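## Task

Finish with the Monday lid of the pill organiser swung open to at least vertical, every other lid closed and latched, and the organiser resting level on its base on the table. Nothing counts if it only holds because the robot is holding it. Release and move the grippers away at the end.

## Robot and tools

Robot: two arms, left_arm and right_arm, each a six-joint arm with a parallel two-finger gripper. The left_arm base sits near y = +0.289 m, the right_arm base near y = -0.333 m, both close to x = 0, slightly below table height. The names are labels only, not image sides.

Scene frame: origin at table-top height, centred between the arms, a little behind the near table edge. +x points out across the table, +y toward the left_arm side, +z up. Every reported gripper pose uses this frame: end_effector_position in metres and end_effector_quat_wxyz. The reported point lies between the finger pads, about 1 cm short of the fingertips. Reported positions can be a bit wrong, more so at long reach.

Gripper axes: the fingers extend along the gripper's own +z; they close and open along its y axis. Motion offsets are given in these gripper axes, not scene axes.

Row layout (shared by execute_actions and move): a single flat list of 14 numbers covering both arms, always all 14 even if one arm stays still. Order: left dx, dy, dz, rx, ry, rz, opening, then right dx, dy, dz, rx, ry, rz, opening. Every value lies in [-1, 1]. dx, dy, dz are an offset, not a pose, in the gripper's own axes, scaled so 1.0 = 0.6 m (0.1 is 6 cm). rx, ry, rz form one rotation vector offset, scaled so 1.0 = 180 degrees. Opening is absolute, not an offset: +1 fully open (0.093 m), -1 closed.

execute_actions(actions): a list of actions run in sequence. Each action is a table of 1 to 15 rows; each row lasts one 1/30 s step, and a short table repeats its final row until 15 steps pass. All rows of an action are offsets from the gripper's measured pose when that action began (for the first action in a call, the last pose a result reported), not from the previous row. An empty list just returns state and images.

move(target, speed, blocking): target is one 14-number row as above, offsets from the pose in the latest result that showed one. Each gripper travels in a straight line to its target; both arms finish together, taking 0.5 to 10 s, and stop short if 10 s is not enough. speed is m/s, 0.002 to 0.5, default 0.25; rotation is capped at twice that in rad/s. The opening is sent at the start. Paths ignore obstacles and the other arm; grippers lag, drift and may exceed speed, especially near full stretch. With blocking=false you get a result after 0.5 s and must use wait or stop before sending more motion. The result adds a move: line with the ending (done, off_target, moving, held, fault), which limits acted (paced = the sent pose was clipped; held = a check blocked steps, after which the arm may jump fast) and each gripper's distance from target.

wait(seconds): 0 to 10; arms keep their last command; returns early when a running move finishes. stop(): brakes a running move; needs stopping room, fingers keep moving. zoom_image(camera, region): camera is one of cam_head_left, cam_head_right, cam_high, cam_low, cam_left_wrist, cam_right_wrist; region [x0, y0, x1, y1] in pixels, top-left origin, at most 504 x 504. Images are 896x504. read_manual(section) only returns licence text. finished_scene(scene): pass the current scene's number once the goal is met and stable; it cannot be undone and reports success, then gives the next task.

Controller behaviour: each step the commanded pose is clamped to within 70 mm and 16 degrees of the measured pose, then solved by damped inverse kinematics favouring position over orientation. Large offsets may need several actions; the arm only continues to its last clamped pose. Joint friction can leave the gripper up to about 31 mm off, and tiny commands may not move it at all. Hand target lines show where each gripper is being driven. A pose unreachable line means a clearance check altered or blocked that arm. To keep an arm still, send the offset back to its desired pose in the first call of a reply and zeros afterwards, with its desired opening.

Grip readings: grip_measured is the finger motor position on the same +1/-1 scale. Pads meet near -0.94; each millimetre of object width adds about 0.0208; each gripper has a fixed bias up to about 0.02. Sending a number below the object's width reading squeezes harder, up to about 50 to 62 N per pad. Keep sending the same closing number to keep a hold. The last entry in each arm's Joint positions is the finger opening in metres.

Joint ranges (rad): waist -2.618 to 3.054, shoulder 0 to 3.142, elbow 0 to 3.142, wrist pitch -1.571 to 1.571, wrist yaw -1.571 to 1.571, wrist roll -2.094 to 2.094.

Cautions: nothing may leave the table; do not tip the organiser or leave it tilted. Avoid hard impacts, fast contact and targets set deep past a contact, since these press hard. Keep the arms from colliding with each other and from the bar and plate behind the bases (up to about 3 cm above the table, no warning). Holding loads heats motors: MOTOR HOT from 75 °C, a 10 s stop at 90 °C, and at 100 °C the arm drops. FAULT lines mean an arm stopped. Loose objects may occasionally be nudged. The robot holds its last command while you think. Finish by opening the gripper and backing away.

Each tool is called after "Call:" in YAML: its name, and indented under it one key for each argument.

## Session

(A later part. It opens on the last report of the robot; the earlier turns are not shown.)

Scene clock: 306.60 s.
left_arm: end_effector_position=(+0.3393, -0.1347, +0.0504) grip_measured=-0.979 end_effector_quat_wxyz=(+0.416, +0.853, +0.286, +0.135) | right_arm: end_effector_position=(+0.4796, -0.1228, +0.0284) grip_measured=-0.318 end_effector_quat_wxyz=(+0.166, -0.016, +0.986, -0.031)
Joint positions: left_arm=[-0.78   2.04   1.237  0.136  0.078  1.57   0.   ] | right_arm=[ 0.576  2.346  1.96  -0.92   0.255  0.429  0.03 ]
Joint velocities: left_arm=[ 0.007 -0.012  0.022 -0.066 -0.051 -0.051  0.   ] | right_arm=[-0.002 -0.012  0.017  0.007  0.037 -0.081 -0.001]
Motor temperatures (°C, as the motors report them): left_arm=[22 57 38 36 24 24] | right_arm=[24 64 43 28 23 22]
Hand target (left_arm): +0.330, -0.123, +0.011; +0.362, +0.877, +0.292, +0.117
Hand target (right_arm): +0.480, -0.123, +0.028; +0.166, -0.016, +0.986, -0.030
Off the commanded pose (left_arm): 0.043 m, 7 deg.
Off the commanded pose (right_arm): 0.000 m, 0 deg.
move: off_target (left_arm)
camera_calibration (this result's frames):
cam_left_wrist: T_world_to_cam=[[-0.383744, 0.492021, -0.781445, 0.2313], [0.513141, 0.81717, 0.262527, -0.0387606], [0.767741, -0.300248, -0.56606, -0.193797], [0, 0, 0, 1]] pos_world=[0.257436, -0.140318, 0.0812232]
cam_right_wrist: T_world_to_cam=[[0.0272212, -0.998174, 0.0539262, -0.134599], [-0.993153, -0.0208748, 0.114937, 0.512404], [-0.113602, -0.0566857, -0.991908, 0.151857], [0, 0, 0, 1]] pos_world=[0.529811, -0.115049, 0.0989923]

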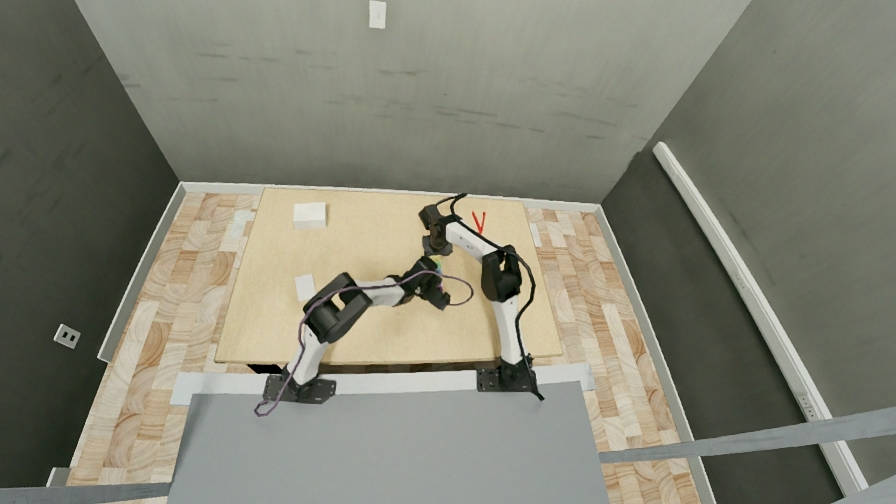

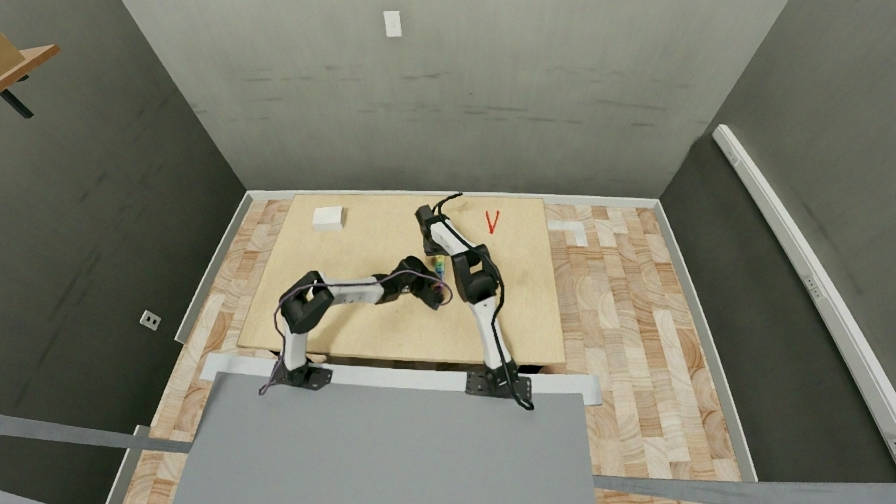

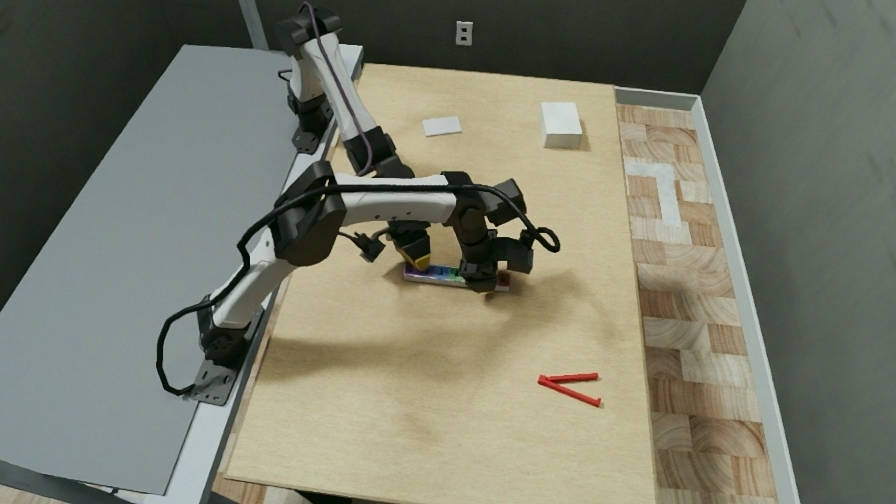

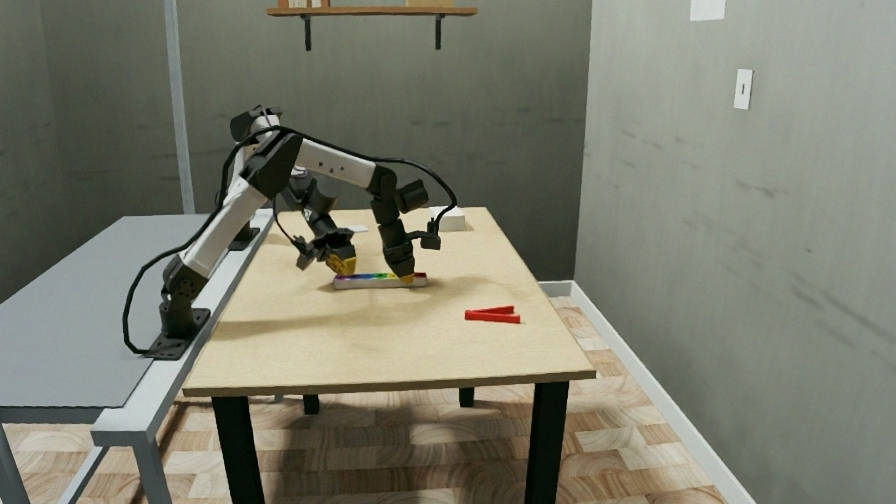

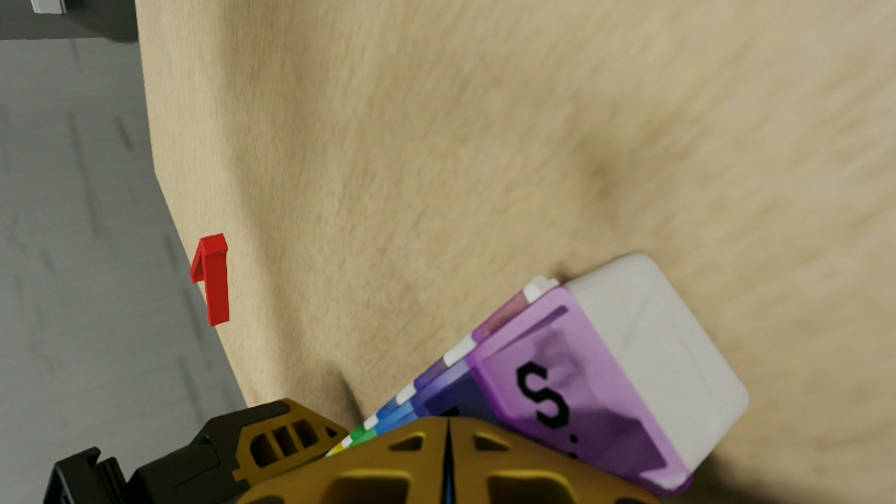

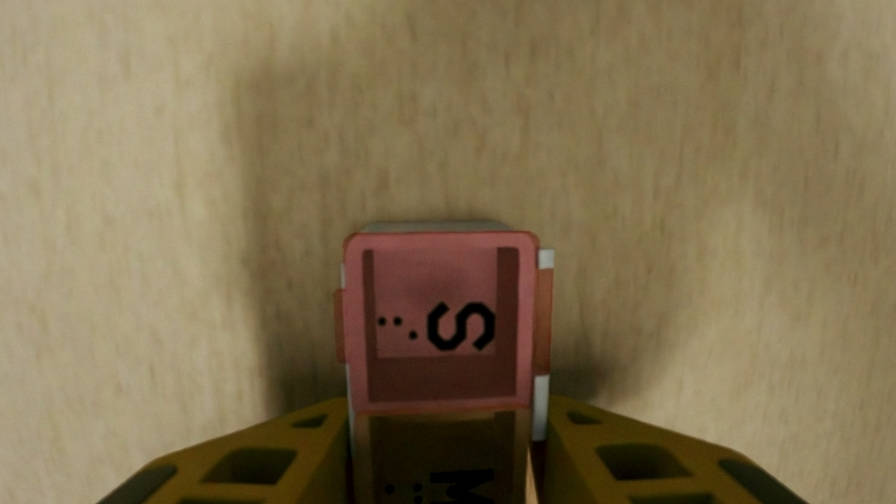

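Call:
execute_actions:
  actions:
    - [[0,-0.068,0.021,0.04,0,0,-1,-0.0001,-0.0001,-0.0004,-0.0025,0,0.0009,-0.33],[0,-0.07,0.0217,0.0415,0,0,-1,-0.0003,-0.0002,-0.0008,-0.005,0,0.0018,-0.33],[0,-0.072,0.0224,0.043,0,0,-1,-0.0004,-0.0003,-0.0012,-0.0075,0,0.0026,-0.33],[0,-0.074,0.023,0.0445,0,0,-1,-0.0005,-0.0004,-0.0016,-0.01,0,0.0035,-0.33],[0,-0.076,0.0237,0.046,0,0,-1,-0.0007,-0.0005,-0.002,-0.0125,0,0.0044,-0.33],[0,-0.078,0.0243,0.0475,0,0,-1,-0.0008,-0.0006,-0.0024,-0.015,0,0.0052,-0.33],[0,-0.08,0.025,0.049,0,0,-1,-0.0009,-0.0007,-0.0028,-0.0175,0,0.0061,-0.33],[0,-0.082,0.0256,0.0505,0,0,-1,-0.0011,-0.0008,-0.0032,-0.02,0,0.007,-0.33],[0,-0.084,0.0262,0.052,0,0,-1,-0.0012,-0.0009,-0.0036,-0.0225,0,0.0079,-0.33],[0,-0.086,0.0268,0.053,0,0,-1,-0.0013,-0.001,-0.004,-0.025,0,0.0087,-0.33],[0,-0.088,0.0274,0.054,0,0,-1,-0.0015,-0.0011,-0.0044,-0.0275,0,0.0096,-0.33],[0,-0.09,0.028,0.055,0,0,-1,-0.0016,-0.0012,-0.0048,-0.03,0,0.0105,-0.33],[0,-0.09,0.028,0.055,0,0,-1,-0.0017,-0.0013,-0.0052,-0.0325,0,0.0114,-0.33],[0,-0.09,0.028,0.055,0,0,-1,-0.0019,-0.0014,-0.0056,-0.035,0,0.0122,-0.33],[0,-0.09,0.028,0.055,0,0,-1,-0.002,-0.0015,-0.006,-0.0375,0,0.0131,-0.33]]
    - [[0,-0.09,0.028,0.055,0,0,-1,-0.0014,-0.0006,-0.004,-0.017,0,0.006,-0.33],[0,-0.09,0.028,0.055,0,0,-1,-0.0015,-0.0007,-0.0043,-0.0195,0,0.0068,-0.33],[0,-0.09,0.028,0.055,0,0,-1,-0.0016,-0.0008,-0.0046,-0.022,0,0.0077,-0.33],[0,-0.09,0.028,0.055,0,0,-1,-0.0017,-0.0009,-0.0049,-0.0245,0,0.0086,-0.33],[0,-0.09,0.028,0.055,0,0,-1,-0.0018,-0.001,-0.0052,-0.027,0,0.0094,-0.33],[0,-0.09,0.028,0.055,0,0,-1,-0.0019,-0.0011,-0.0055,-0.0295,0,0.0103,-0.33],[0,-0.09,0.028,0.055,0,0,-1,-0.002,-0.0012,-0.0058,-0.032,0,0.0112,-0.33],[0,-0.09,0.028,0.055,0,0,-1,-0.0021,-0.0013,-0.0061,-0.0345,0,0.012,-0.33],[0,-0.09,0.028,0.055,0,0,-1,-0.0022,-0.0014,-0.0064,-0.037,0,0.0129,-0.33],[0,-0.09,0.028,0.055,0,0,-1,-0.0023,-0.0015,-0.0067,-0.0395,0,0.0138,-0.33],[0,-0.09,0.028,0.055,0,0,-1,-0.0024,-0.0016,-0.007,-0.042,0,0.0147,-0.33],[0,-0.09,0.028,0.055,0,0,-1,-0.0025,-0.0017,-0.0073,-0.0445,0,0.0155,-0.33],[0,-0.09,0.028,0.055,0,0,-1,-0.0026,-0.0018,-0.0076,-0.047,0,0.0164,-0.33],[0,-0.09,0.028,0.055,0,0,-1,-0.0027,-0.0019,-0.0079,-0.0495,0,0.0173,-0.33],[0,-0.09,0.028,0.055,0,0,-1,-0.0028,-0.002,-0.0082,-0.052,0,0.0182,-0.33]]

Scene clock: 321.53 s.
left_arm: end_effector_position=(+0.3388, -0.1342, +0.0495) grip_measured=-0.979 end_effector_quat_wxyz=(+0.413, +0.854, +0.287, +0.134) | right_arm: end_effector_position=(+0.4789, -0.1283, +0.0321) grip_measured=-0.319 end_effector_quat_wxyz=(+0.156, +0.010, +0.985, +0.069)
Joint positions: left_arm=[-0.78   2.04   1.237  0.129  0.079  1.57   0.   ] | right_arm=[ 0.504  2.258  1.824 -0.8    0.056  0.433  0.03 ]
Joint velocities: left_arm=[-0.007  0.002 -0.002 -0.037  0.051  0.022  0.   ] | right_arm=[-0.076 -0.09  -0.173  0.139 -0.242  0.037  0.   ]
Motor temperatures (°C, as the motors report them): left_arm=[22 53 39 34 24 24] | right_arm=[24 66 42 28 23 22]
Hand target (left_arm): +0.324, -0.116, +0.000; +0.341, +0.885, +0.298, +0.108
Hand target (right_arm): +0.479, -0.127, +0.036; +0.160, +0.009, +0.983, +0.090
Off the commanded pose (left_arm): 0.056 m, 10 deg.
Off the commanded pose (right_arm): 0.003 m, 3 deg.
camera_calibration (this result's frames):
cam_left_wrist: T_world_to_cam=[[-0.386749, 0.49533, -0.777865, 0.231392], [0.51451, 0.815915, 0.263748, -0.0393491], [0.765313, -0.298215, -0.570406, -0.19242], [0, 0, 0, 1]] pos_world=[0.256998, -0.139892, 0.0806123]
cam_right_wrist: T_world_to_cam=[[0.00653018, -0.988697, -0.149784, -0.122615], [-0.990915, -0.0265194, 0.131848, 0.508896], [-0.13433, 0.147562, -0.979888, 0.190913], [0, 0, 0, 1]] pos_world=[0.530719, -0.135905, 0.10161]

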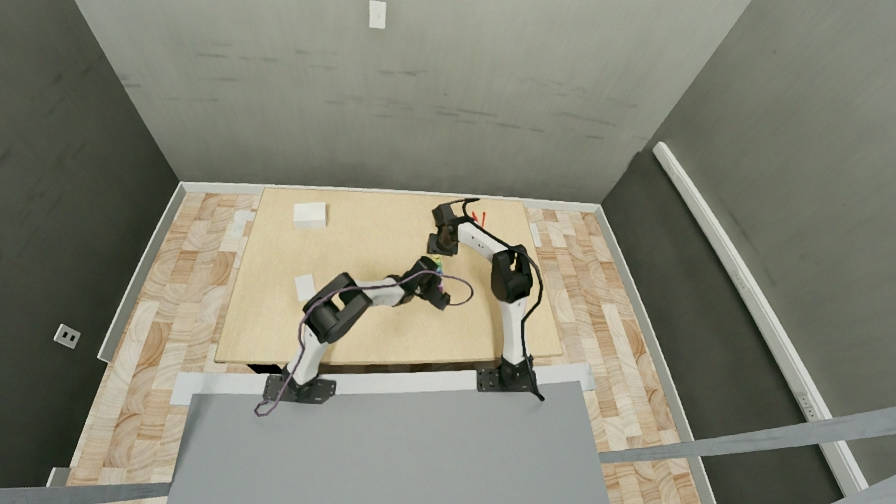

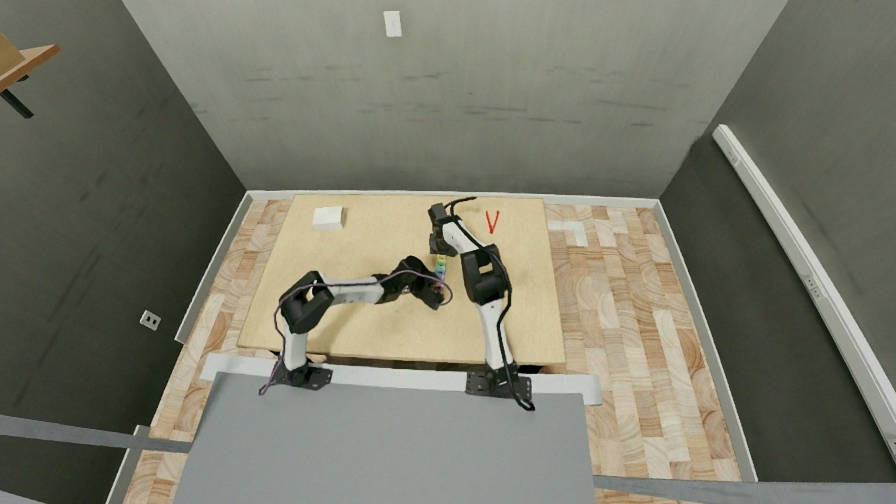

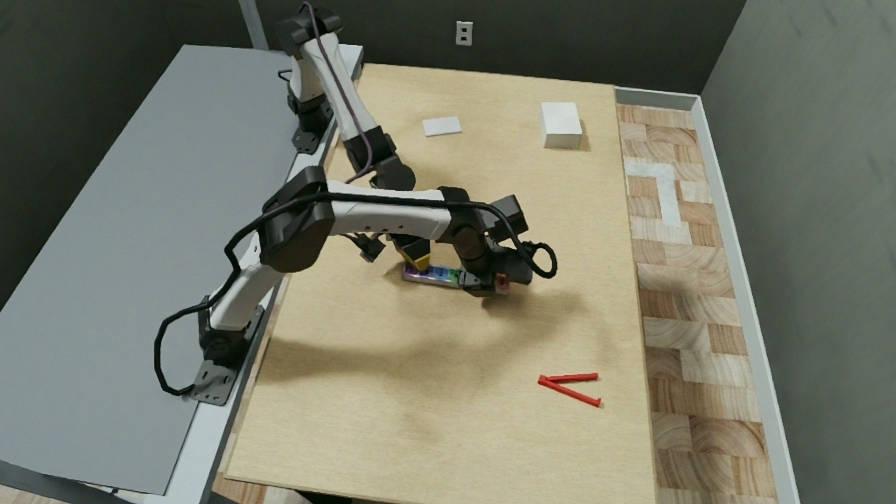

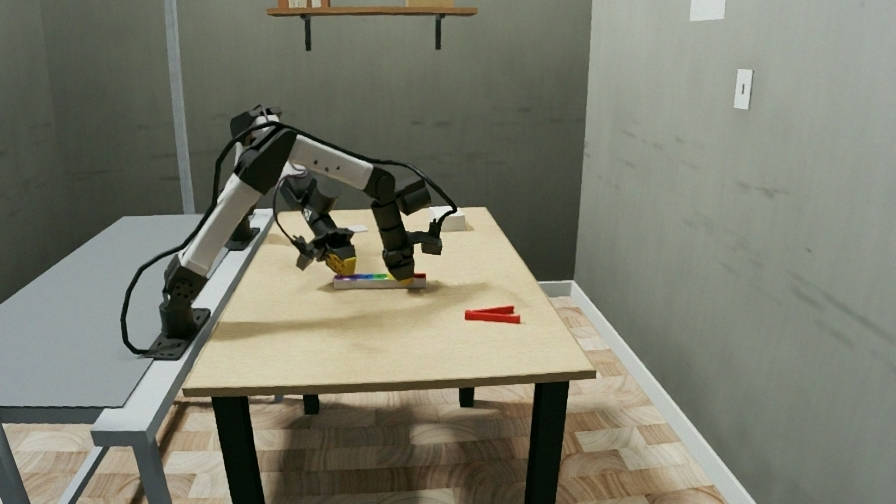

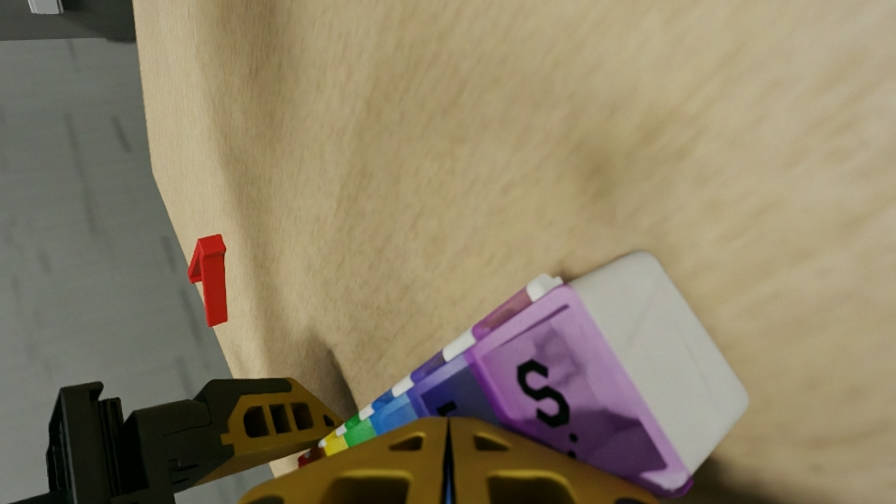

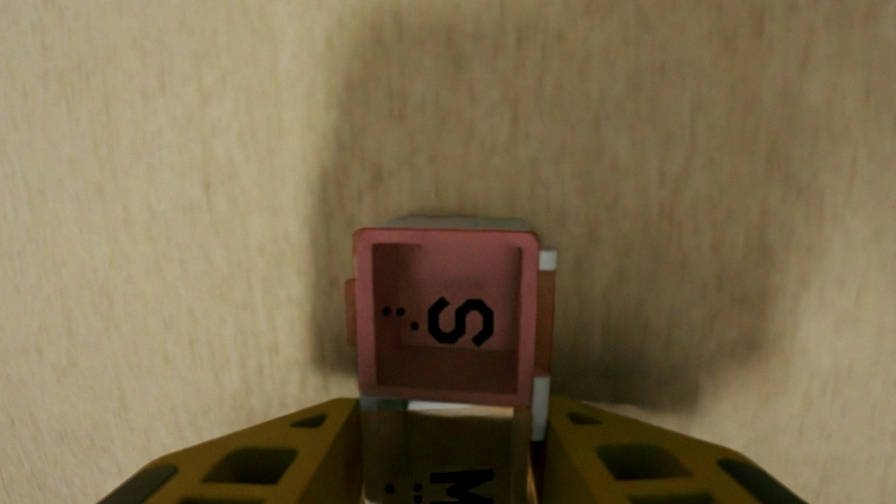

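Call:
execute_actions:
  actions:
    - [[0,-0.09,0.028,0.055,0,0,-1,-0.0016,0,-0.0047,-0.016,0,0.0056,-0.33],[0,-0.09,0.028,0.055,0,0,-1,-0.0017,0,-0.0049,-0.019,0,0.0066,-0.33],[0,-0.09,0.028,0.055,0,0,-1,-0.0018,-0.0001,-0.0051,-0.022,0,0.0077,-0.33],[0,-0.09,0.028,0.055,0,0,-1,-0.0018,-0.0002,-0.0053,-0.0255,0,0.0089,-0.33],[0,-0.09,0.028,0.055,0,0,-1,-0.0019,-0.0003,-0.0055,-0.029,0,0.0101,-0.33],[0,-0.09,0.028,0.055,0,0,-1,-0.002,-0.0003,-0.0057,-0.0325,0,0.0113,-0.33],[0,-0.09,0.028,0.055,0,0,-1,-0.002,-0.0004,-0.0059,-0.036,0,0.0125,-0.33],[0,-0.09,0.028,0.055,0,0,-1,-0.0021,-0.0005,-0.0061,-0.0395,0,0.0137,-0.33],[0,-0.09,0.028,0.055,0,0,-1,-0.0022,-0.0006,-0.0063,-0.043,0,0.0149,-0.33],[0,-0.09,0.028,0.055,0,0,-1,-0.0022,-0.0006,-0.0065,-0.0465,0,0.0161,-0.33],[0,-0.09,0.028,0.055,0,0,-1,-0.0023,-0.0007,-0.0067,-0.05,0,0.0173,-0.33],[0,-0.09,0.028,0.055,0,0,-1,-0.0024,-0.0008,-0.0069,-0.0535,0,0.0185,-0.33],[0,-0.09,0.028,0.055,0,0,-1,-0.0024,-0.0009,-0.0071,-0.057,0,0.0197,-0.33],[0,-0.09,0.028,0.055,0,0,-1,-0.0025,-0.0009,-0.0073,-0.06,0,0.0208,-0.33],[0,-0.09,0.028,0.055,0,0,-1,-0.0026,-0.001,-0.0075,-0.063,0,0.022,-0.33]]
    - [[0,-0.09,0.028,0.055,0,0,-1,-0.0011,0,-0.0032,-0.019,0,0.0066,-0.33],[0,-0.09,0.028,0.055,0,0,-1,-0.0012,0,-0.0035,-0.022,0,0.0077,-0.33],[0,-0.09,0.028,0.055,0,0,-1,-0.0013,-0.0001,-0.0038,-0.0255,0,0.0089,-0.33],[0,-0.09,0.028,0.055,0,0,-1,-0.0014,-0.0002,-0.0041,-0.029,0,0.0101,-0.33],[0,-0.09,0.028,0.055,0,0,-1,-0.0015,-0.0003,-0.0044,-0.0325,0,0.0113,-0.33],[0,-0.09,0.028,0.055,0,0,-1,-0.0016,-0.0003,-0.0047,-0.036,0,0.0125,-0.33],[0,-0.09,0.028,0.055,0,0,-1,-0.0017,-0.0004,-0.005,-0.0395,0,0.0137,-0.33],[0,-0.09,0.028,0.055,0,0,-1,-0.0018,-0.0005,-0.0053,-0.043,0,0.0149,-0.33],[0,-0.09,0.028,0.055,0,0,-1,-0.0019,-0.0006,-0.0056,-0.0465,0,0.0161,-0.33],[0,-0.09,0.028,0.055,0,0,-1,-0.002,-0.0006,-0.0059,-0.05,0,0.0173,-0.33],[0,-0.09,0.028,0.055,0,0,-1,-0.0021,-0.0007,-0.0062,-0.0535,0,0.0185,-0.33],[0,-0.09,0.028,0.055,0,0,-1,-0.0022,-0.0008,-0.0065,-0.057,0,0.0197,-0.33],[0,-0.09,0.028,0.055,0,0,-1,-0.0023,-0.0009,-0.0068,-0.06,0,0.0208,-0.33],[0,-0.09,0.028,0.055,0,0,-1,-0.0024,-0.0009,-0.0071,-0.063,0,0.022,-0.33],[0,-0.09,0.028,0.055,0,0,-1,-0.0025,-0.001,-0.0074,-0.066,0,0.023,-0.33]]
    - [[0,-0.09,0.028,0.055,0,0,-1,-0.0011,0,-0.0032,-0.02,0,0.007,-0.325],[0,-0.09,0.028,0.055,0,0,-1,-0.0012,0,-0.0035,-0.023,0,0.008,-0.32],[0,-0.09,0.028,0.055,0,0,-1,-0.0013,-0.0001,-0.0038,-0.026,0,0.009,-0.315],[0,-0.09,0.028,0.055,0,0,-1,-0.0014,-0.0002,-0.0041,-0.029,0,0.0101,-0.31],[0,-0.09,0.028,0.055,0,0,-1,-0.0015,-0.0003,-0.0044,-0.0315,0,0.011,-0.305],[0,-0.09,0.028,0.055,0,0,-1,-0.0016,-0.0003,-0.0047,-0.034,0,0.0118,-0.3],[0,-0.09,0.028,0.055,0,0,-1,-0.0017,-0.0004,-0.005,-0.036,0,0.0125,-0.295],[0,-0.09,0.028,0.055,0,0,-1,-0.0018,-0.0004,-0.0052,-0.038,0,0.0132,-0.29],[0,-0.09,0.028,0.055,0,0,-1,-0.0018,-0.0005,-0.0054,-0.0395,0,0.0137,-0.285],[0,-0.09,0.028,0.055,0,0,-1,-0.0019,-0.0005,-0.0056,-0.041,0,0.0142,-0.28],[0,-0.09,0.028,0.055,0,0,-1,-0.0019,-0.0005,-0.0057,-0.042,0,0.0146,-0.275],[0,-0.09,0.028,0.055,0,0,-1,-0.002,-0.0005,-0.0058,-0.043,0,0.0149,-0.27],[0,-0.09,0.028,0.055,0,0,-1,-0.002,-0.0005,-0.0058,-0.043,0,0.0149,-0.27],[0,-0.09,0.028,0.055,0,0,-1,-0.002,-0.0005,-0.0058,-0.043,0,0.0149,-0.27],[0,-0.09,0.028,0.055,0,0,-1,-0.002,-0.0005,-0.0058,-0.043,0,0.0149,-0.27]]

Scene clock: 363.07 s.
left_arm: end_effector_position=(+0.3396, -0.1398, +0.0569) grip_measured=-0.979 end_effector_quat_wxyz=(+0.421, +0.852, +0.282, +0.129) | right_arm: end_effector_position=(+0.4791, -0.1437, +0.0368) grip_measured=-0.268 end_effector_quat_wxyz=(+0.139, +0.054, +0.954, +0.261)
Joint positions: left_arm=[-0.78   2.04   1.26   0.119  0.095  1.57   0.   ] | right_arm=[ 0.344  2.15   1.587 -0.551 -0.352  0.455  0.032]
Joint velocities: left_arm=[-0.017 -0.012  0.007 -0.007 -0.007  0.022  0.   ] | right_arm=[-0.002  0.002 -0.032 -0.007 -0.066 -0.11  -0.   ]
Motor temperatures (°C, as the motors report them): left_arm=[22 48 39 31 24 24] | right_arm=[24 71 40 29 23 22]
Hand target (left_arm): +0.325, -0.121, +0.005; +0.346, +0.885, +0.294, +0.105
Hand target (right_arm): +0.479, -0.142, +0.039; +0.143, +0.057, +0.949, +0.276
Off the commanded pose (left_arm): 0.060 m, 10 deg.
Off the commanded pose (right_arm): 0.003 m, 2 deg.
camera_calibration (this result's frames):
cam_left_wrist: T_world_to_cam=[[-0.379861, 0.48796, -0.785876, 0.237319], [0.525078, 0.813167, 0.251104, -0.0404303], [0.761577, -0.317261, -0.565107, -0.192154], [0, 0, 0, 1]] pos_world=[0.257717, -0.143889, 0.0880681]
cam_right_wrist: T_world_to_cam=[[-0.0255319, -0.852095, -0.522764, -0.0883993], [-0.988471, -0.0565497, 0.140452, 0.502248], [-0.149241, 0.520323, -0.840828, 0.253447], [0, 0, 0, 1]] pos_world=[0.532026, -0.178797, 0.0963511]

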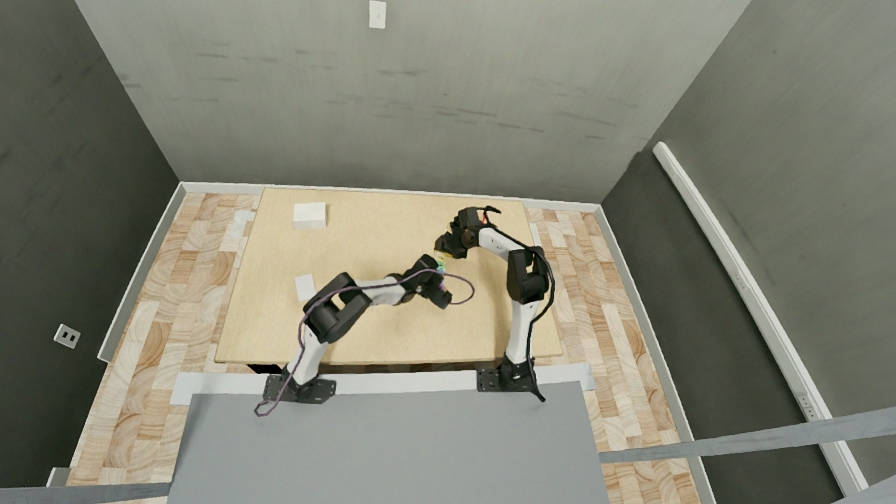

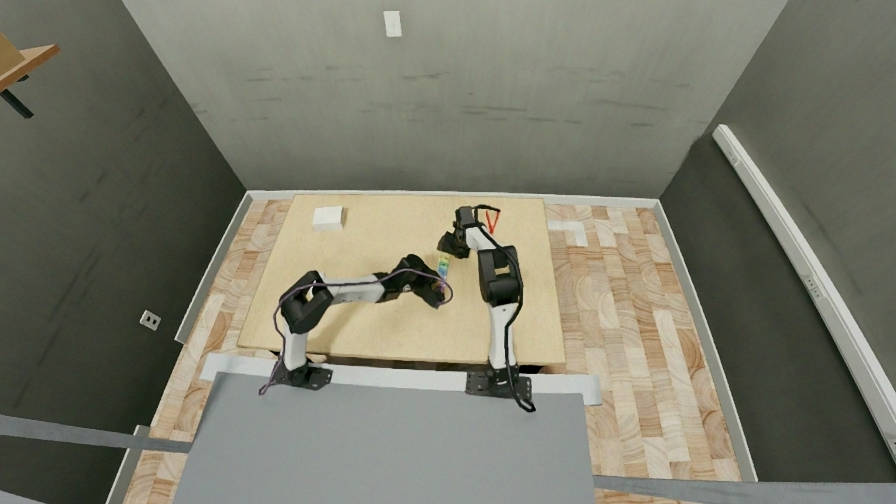

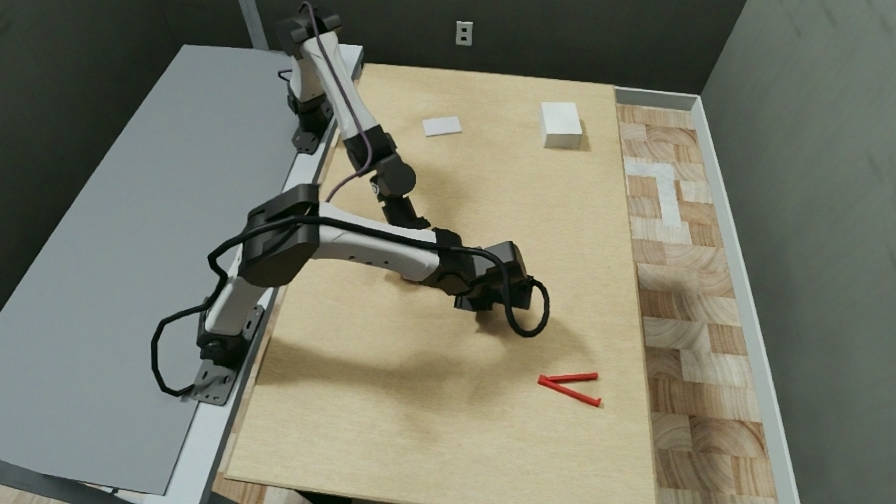

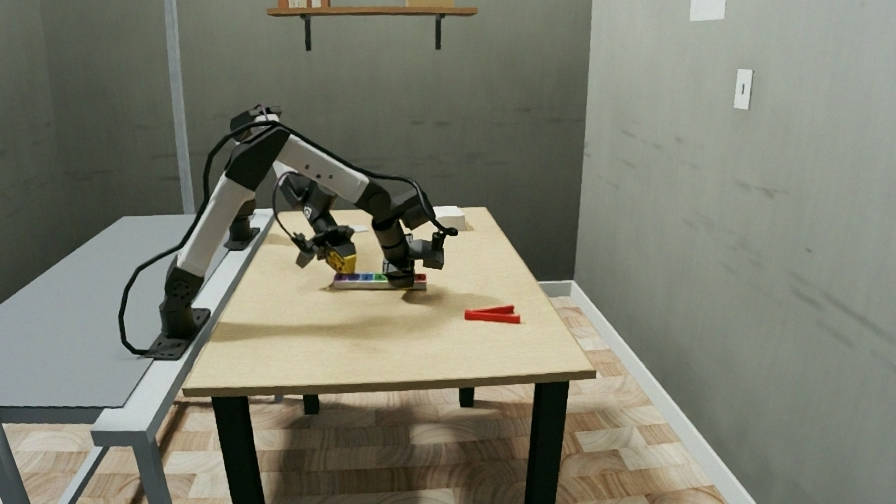

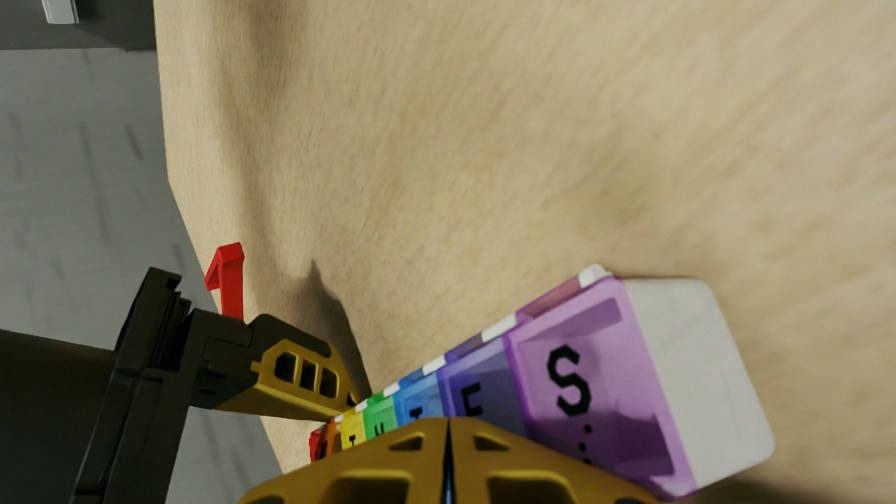

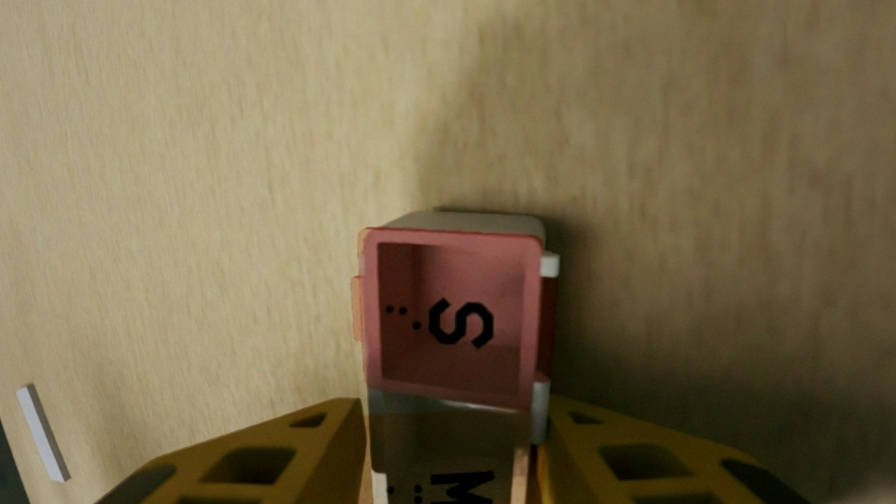

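Call:
execute_actions:
  actions:
    - [[0,-0.09,0.028,0.055,0,0,-1,0.0004,0.003,0.001,0.001,0,0,-0.266],[0,-0.09,0.028,0.055,0,0,-1,0.0006,0.004,0.0014,0.0025,0,-0.0009,-0.262],[0,-0.09,0.028,0.055,0,0,-1,0.0007,0.005,0.0018,0.004,0,-0.0014,-0.258],[0,-0.09,0.028,0.055,0,0,-1,0.0008,0.006,0.0021,0.0055,0,-0.0019,-0.254],[0,-0.09,0.028,0.055,0,0,-1,0.001,0.007,0.0025,0.007,0,-0.0024,-0.25],[0,-0.09,0.028,0.055,0,0,-1,0.0011,0.008,0.0028,0.0085,0,-0.003,-0.246],[0,-0.09,0.028,0.055,0,0,-1,0.0012,0.009,0.0032,0.01,0,-0.0035,-0.242],[0,-0.09,0.028,0.055,0,0,-1,0.0014,0.01,0.0035,0.0115,0,-0.004,-0.238],[0,-0.09,0.028,0.055,0,0,-1,0.0015,0.011,0.0039,0.013,0,-0.0045,-0.234],[0,-0.09,0.028,0.055,0,0,-1,0.0016,0.012,0.0042,0.0145,0,-0.005,-0.23],[0,-0.09,0.028,0.055,0,0,-1,0.0018,0.013,0.0046,0.016,0,-0.0055,-0.226],[0,-0.09,0.028,0.055,0,0,-1,0.0019,0.014,0.0049,0.0175,0,-0.006,-0.222],[0,-0.09,0.028,0.055,0,0,-1,0.002,0.015,0.0053,0.019,0,-0.0066,-0.218],[0,-0.09,0.028,0.055,0,0,-1,0.0022,0.016,0.0056,0.0205,0,-0.0071,-0.214],[0,-0.09,0.028,0.055,0,0,-1,0.0023,0.017,0.006,0.022,0,-0.0076,-0.21]]

Scene clock: 376.23 s.
left_arm: end_effector_position=(+0.3387, -0.1372, +0.0535) grip_measured=-0.979 end_effector_quat_wxyz=(+0.413, +0.856, +0.284, +0.129) | right_arm: end_effector_position=(+0.4782, -0.1406, +0.0392) grip_measured=-0.212 end_effector_quat_wxyz=(+0.143, +0.050, +0.960, +0.236)
Joint positions: left_arm=[-0.78   2.04   1.26   0.102  0.09   1.571  0.   ] | right_arm=[ 0.368  2.15   1.612 -0.585 -0.296  0.455  0.035]
Joint velocities: left_arm=[-0.022 -0.002 -0.002 -0.125 -0.037 -0.022  0.   ] | right_arm=[ 0.095  0.037  0.134 -0.125  0.139  0.037  0.004]
Motor temperatures (°C, as the motors report them): left_arm=[22 47 39 30 24 24] | right_arm=[24 70 39 30 23 22]
Hand target (left_arm): +0.325, -0.123, +0.007; +0.348, +0.885, +0.293, +0.104
Hand target (right_arm): +0.479, -0.133, +0.039; +0.140, +0.047, +0.963, +0.227
Off the commanded pose (left_arm): 0.053 m, 9 deg.
Off the commanded pose (right_arm): 0.008 m, 1 deg.
camera_calibration (this result's frames):
cam_left_wrist: T_world_to_cam=[[-0.387579, 0.49919, -0.774979, 0.236653], [0.524251, 0.810863, 0.260119, -0.0417237], [0.75825, -0.305467, -0.575974, -0.189197], [0, 0, 0, 1]] pos_world=[0.257055, -0.142096, 0.0852817]
cam_right_wrist: T_world_to_cam=[[-0.0227324, -0.877851, -0.478393, -0.0912267], [-0.989156, -0.0497019, 0.138206, 0.502583], [-0.145101, 0.476347, -0.867202, 0.246558], [0, 0, 0, 1]] pos_world=[0.530835, -0.172551, 0.100714]

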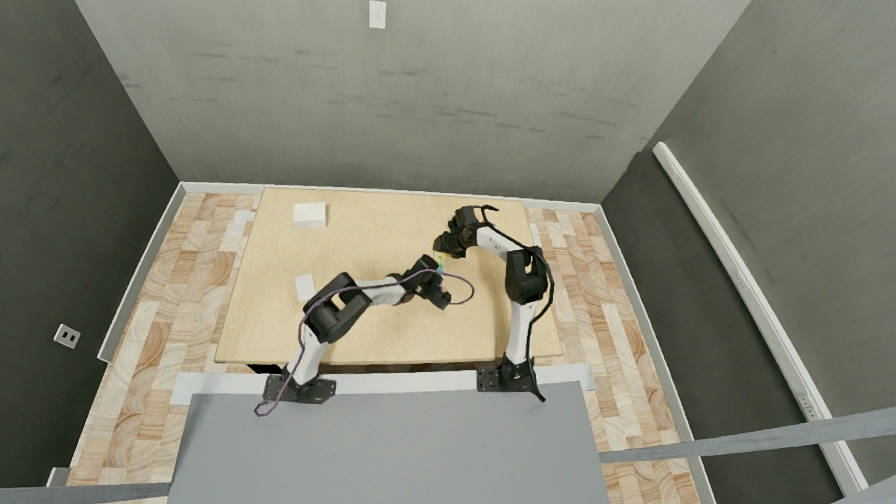

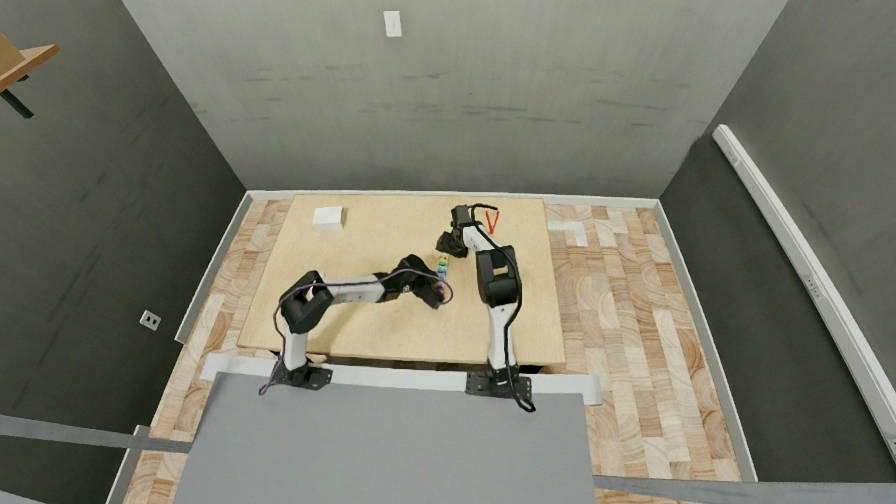

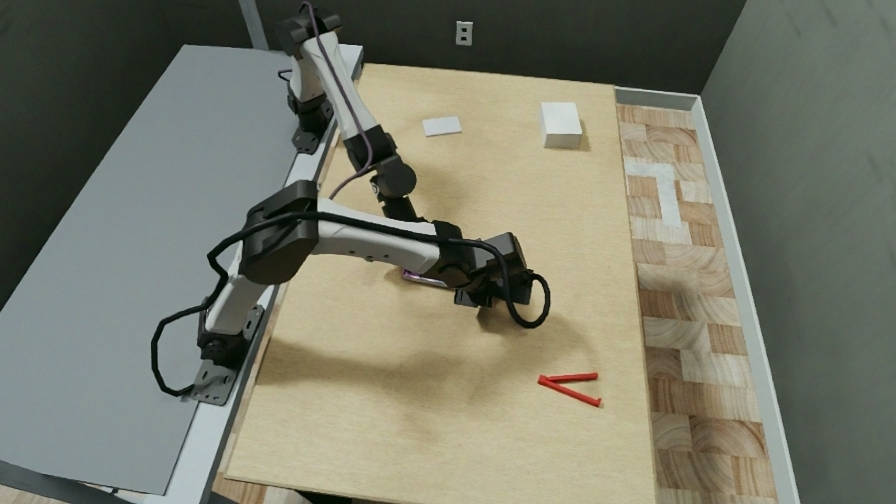

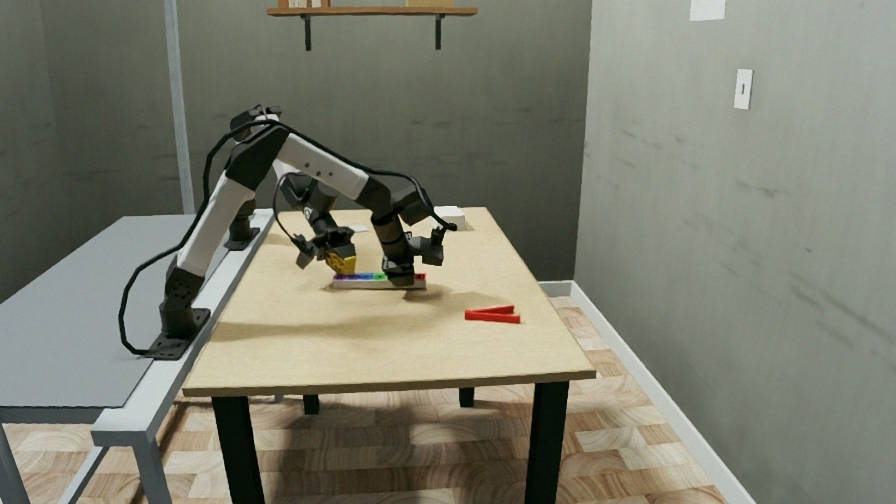

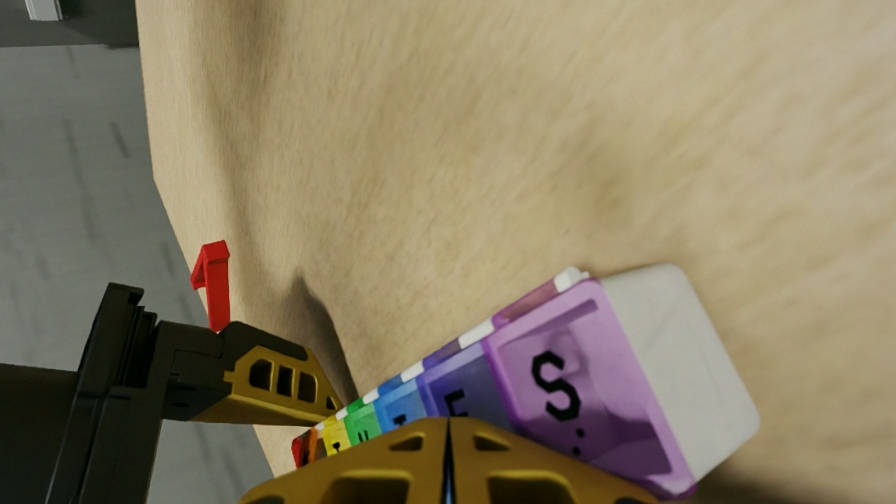

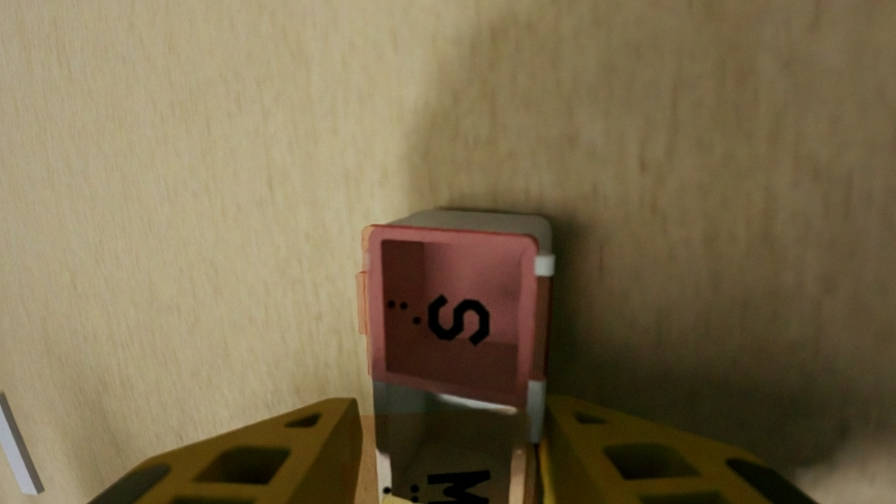

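It's flattening with the lid still held. Checking the settled state.

Call:
execute_actions:
  actions: []

Scene clock: 377.03 s.
left_arm: end_effector_position=(+0.3379, -0.1360, +0.0494) grip_measured=-0.979 end_effector_quat_wxyz=(+0.407, +0.858, +0.286, +0.127) | right_arm: end_effector_position=(+0.4776, -0.1374, +0.0412) grip_measured=-0.210 end_effector_quat_wxyz=(+0.142, +0.047, +0.961, +0.233)
Joint positions: left_arm=[-0.78   2.046  1.261  0.092  0.09   1.572  0.   ] | right_arm=[ 0.377  2.152  1.624 -0.599 -0.287  0.457  0.035]
Joint velocities: left_arm=[-0.012 -0.002  0.027  0.066  0.037  0.051  0.   ] | right_arm=[ 0.007  0.012 -0.022 -0.051  0.037  0.007 -0.001]
Motor temperatures (°C, as the motors report them): left_arm=[22 47 39 30 24 24] | right_arm=[24 70 39 30 23 22]
Hand target (left_arm): +0.325, -0.123, +0.007; +0.348, +0.885, +0.293, +0.103
Hand target (right_arm): +0.479, -0.133, +0.039; +0.140, +0.047, +0.963, +0.227
Off the commanded pose (left_arm): 0.048 m, 8 deg.
Off the commanded pose (right_arm): 0.005 m, 1 deg.
camera_calibration (this result's frames):
cam_left_wrist: T_world_to_cam=[[-0.394416, 0.507244, -0.76625, 0.23556], [0.526253, 0.808253, 0.264168, -0.0424247], [0.753322, -0.299049, -0.585727, -0.187617], [0, 0, 0, 1]] pos_world=[0.256571, -0.141303, 0.0818133]
cam_right_wrist: T_world_to_cam=[[-0.0199525, -0.881379, -0.471989, -0.0896087], [-0.98882, -0.0523798, 0.139613, 0.501238], [-0.147775, 0.469498, -0.87048, 0.247148], [0, 0, 0, 1]] pos_world=[0.530368, -0.16876, 0.102864]

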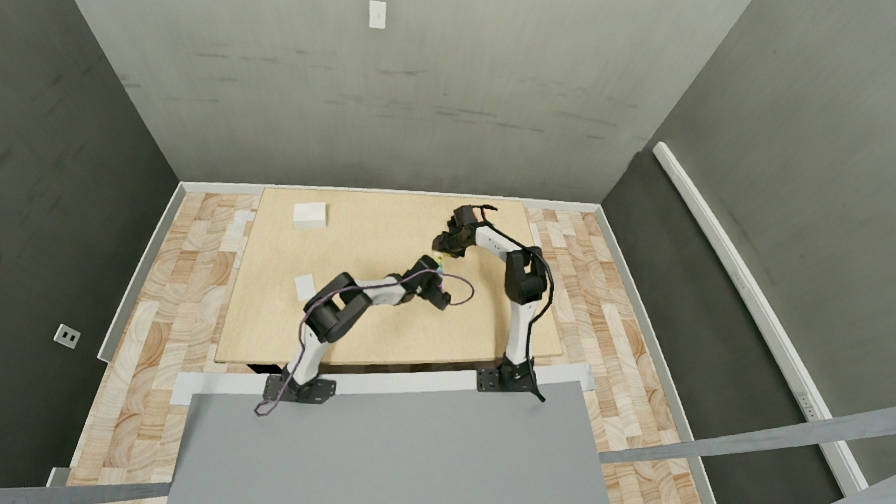

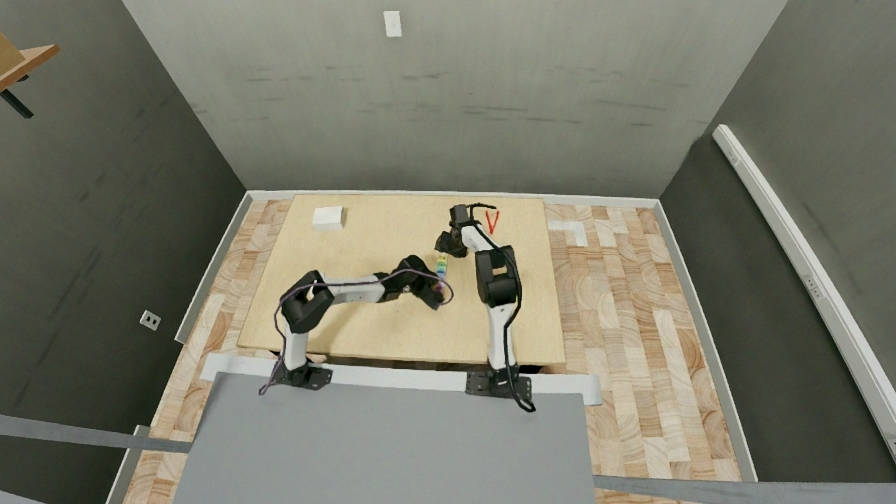

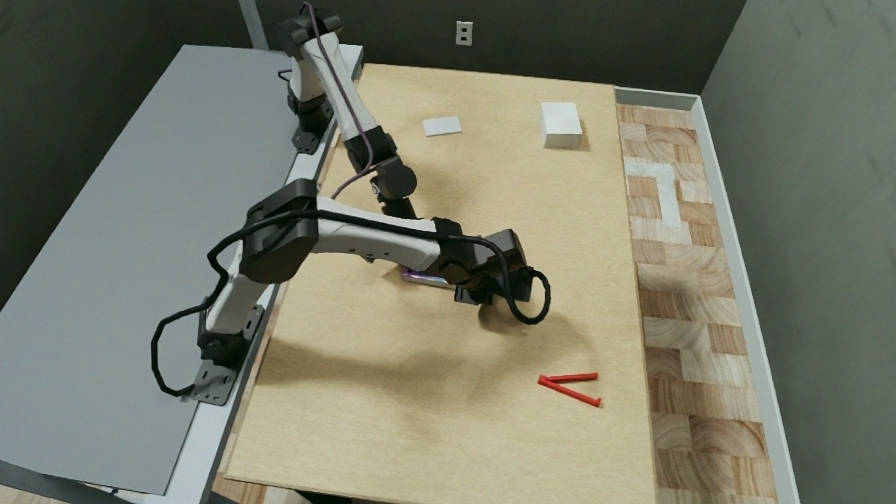

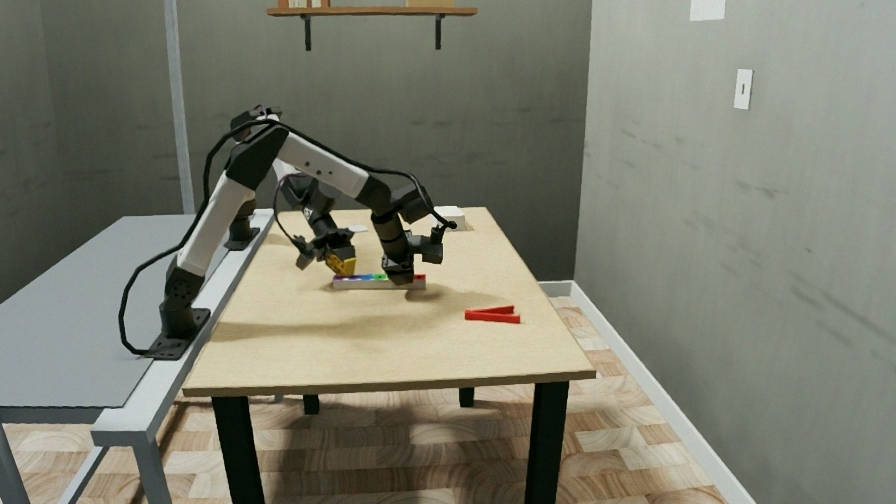

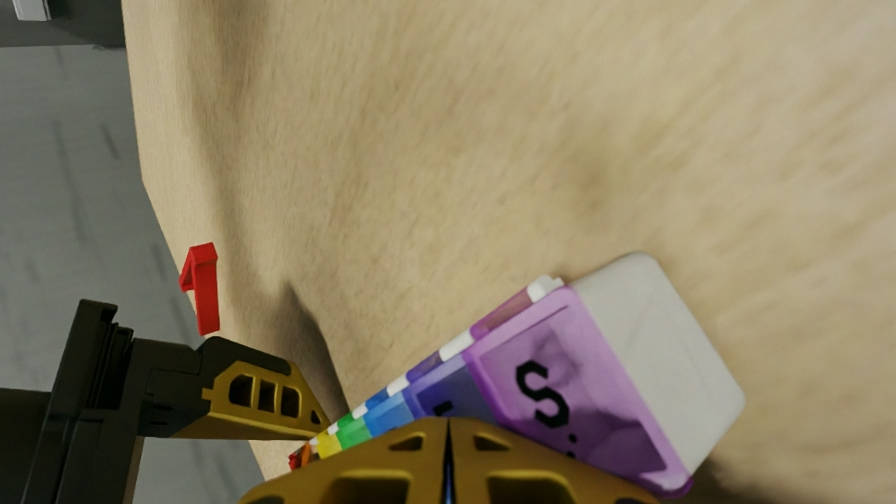

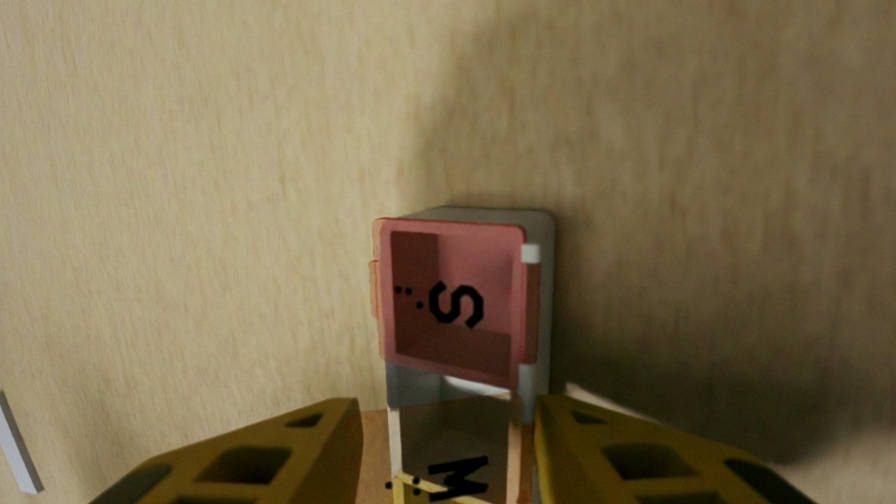

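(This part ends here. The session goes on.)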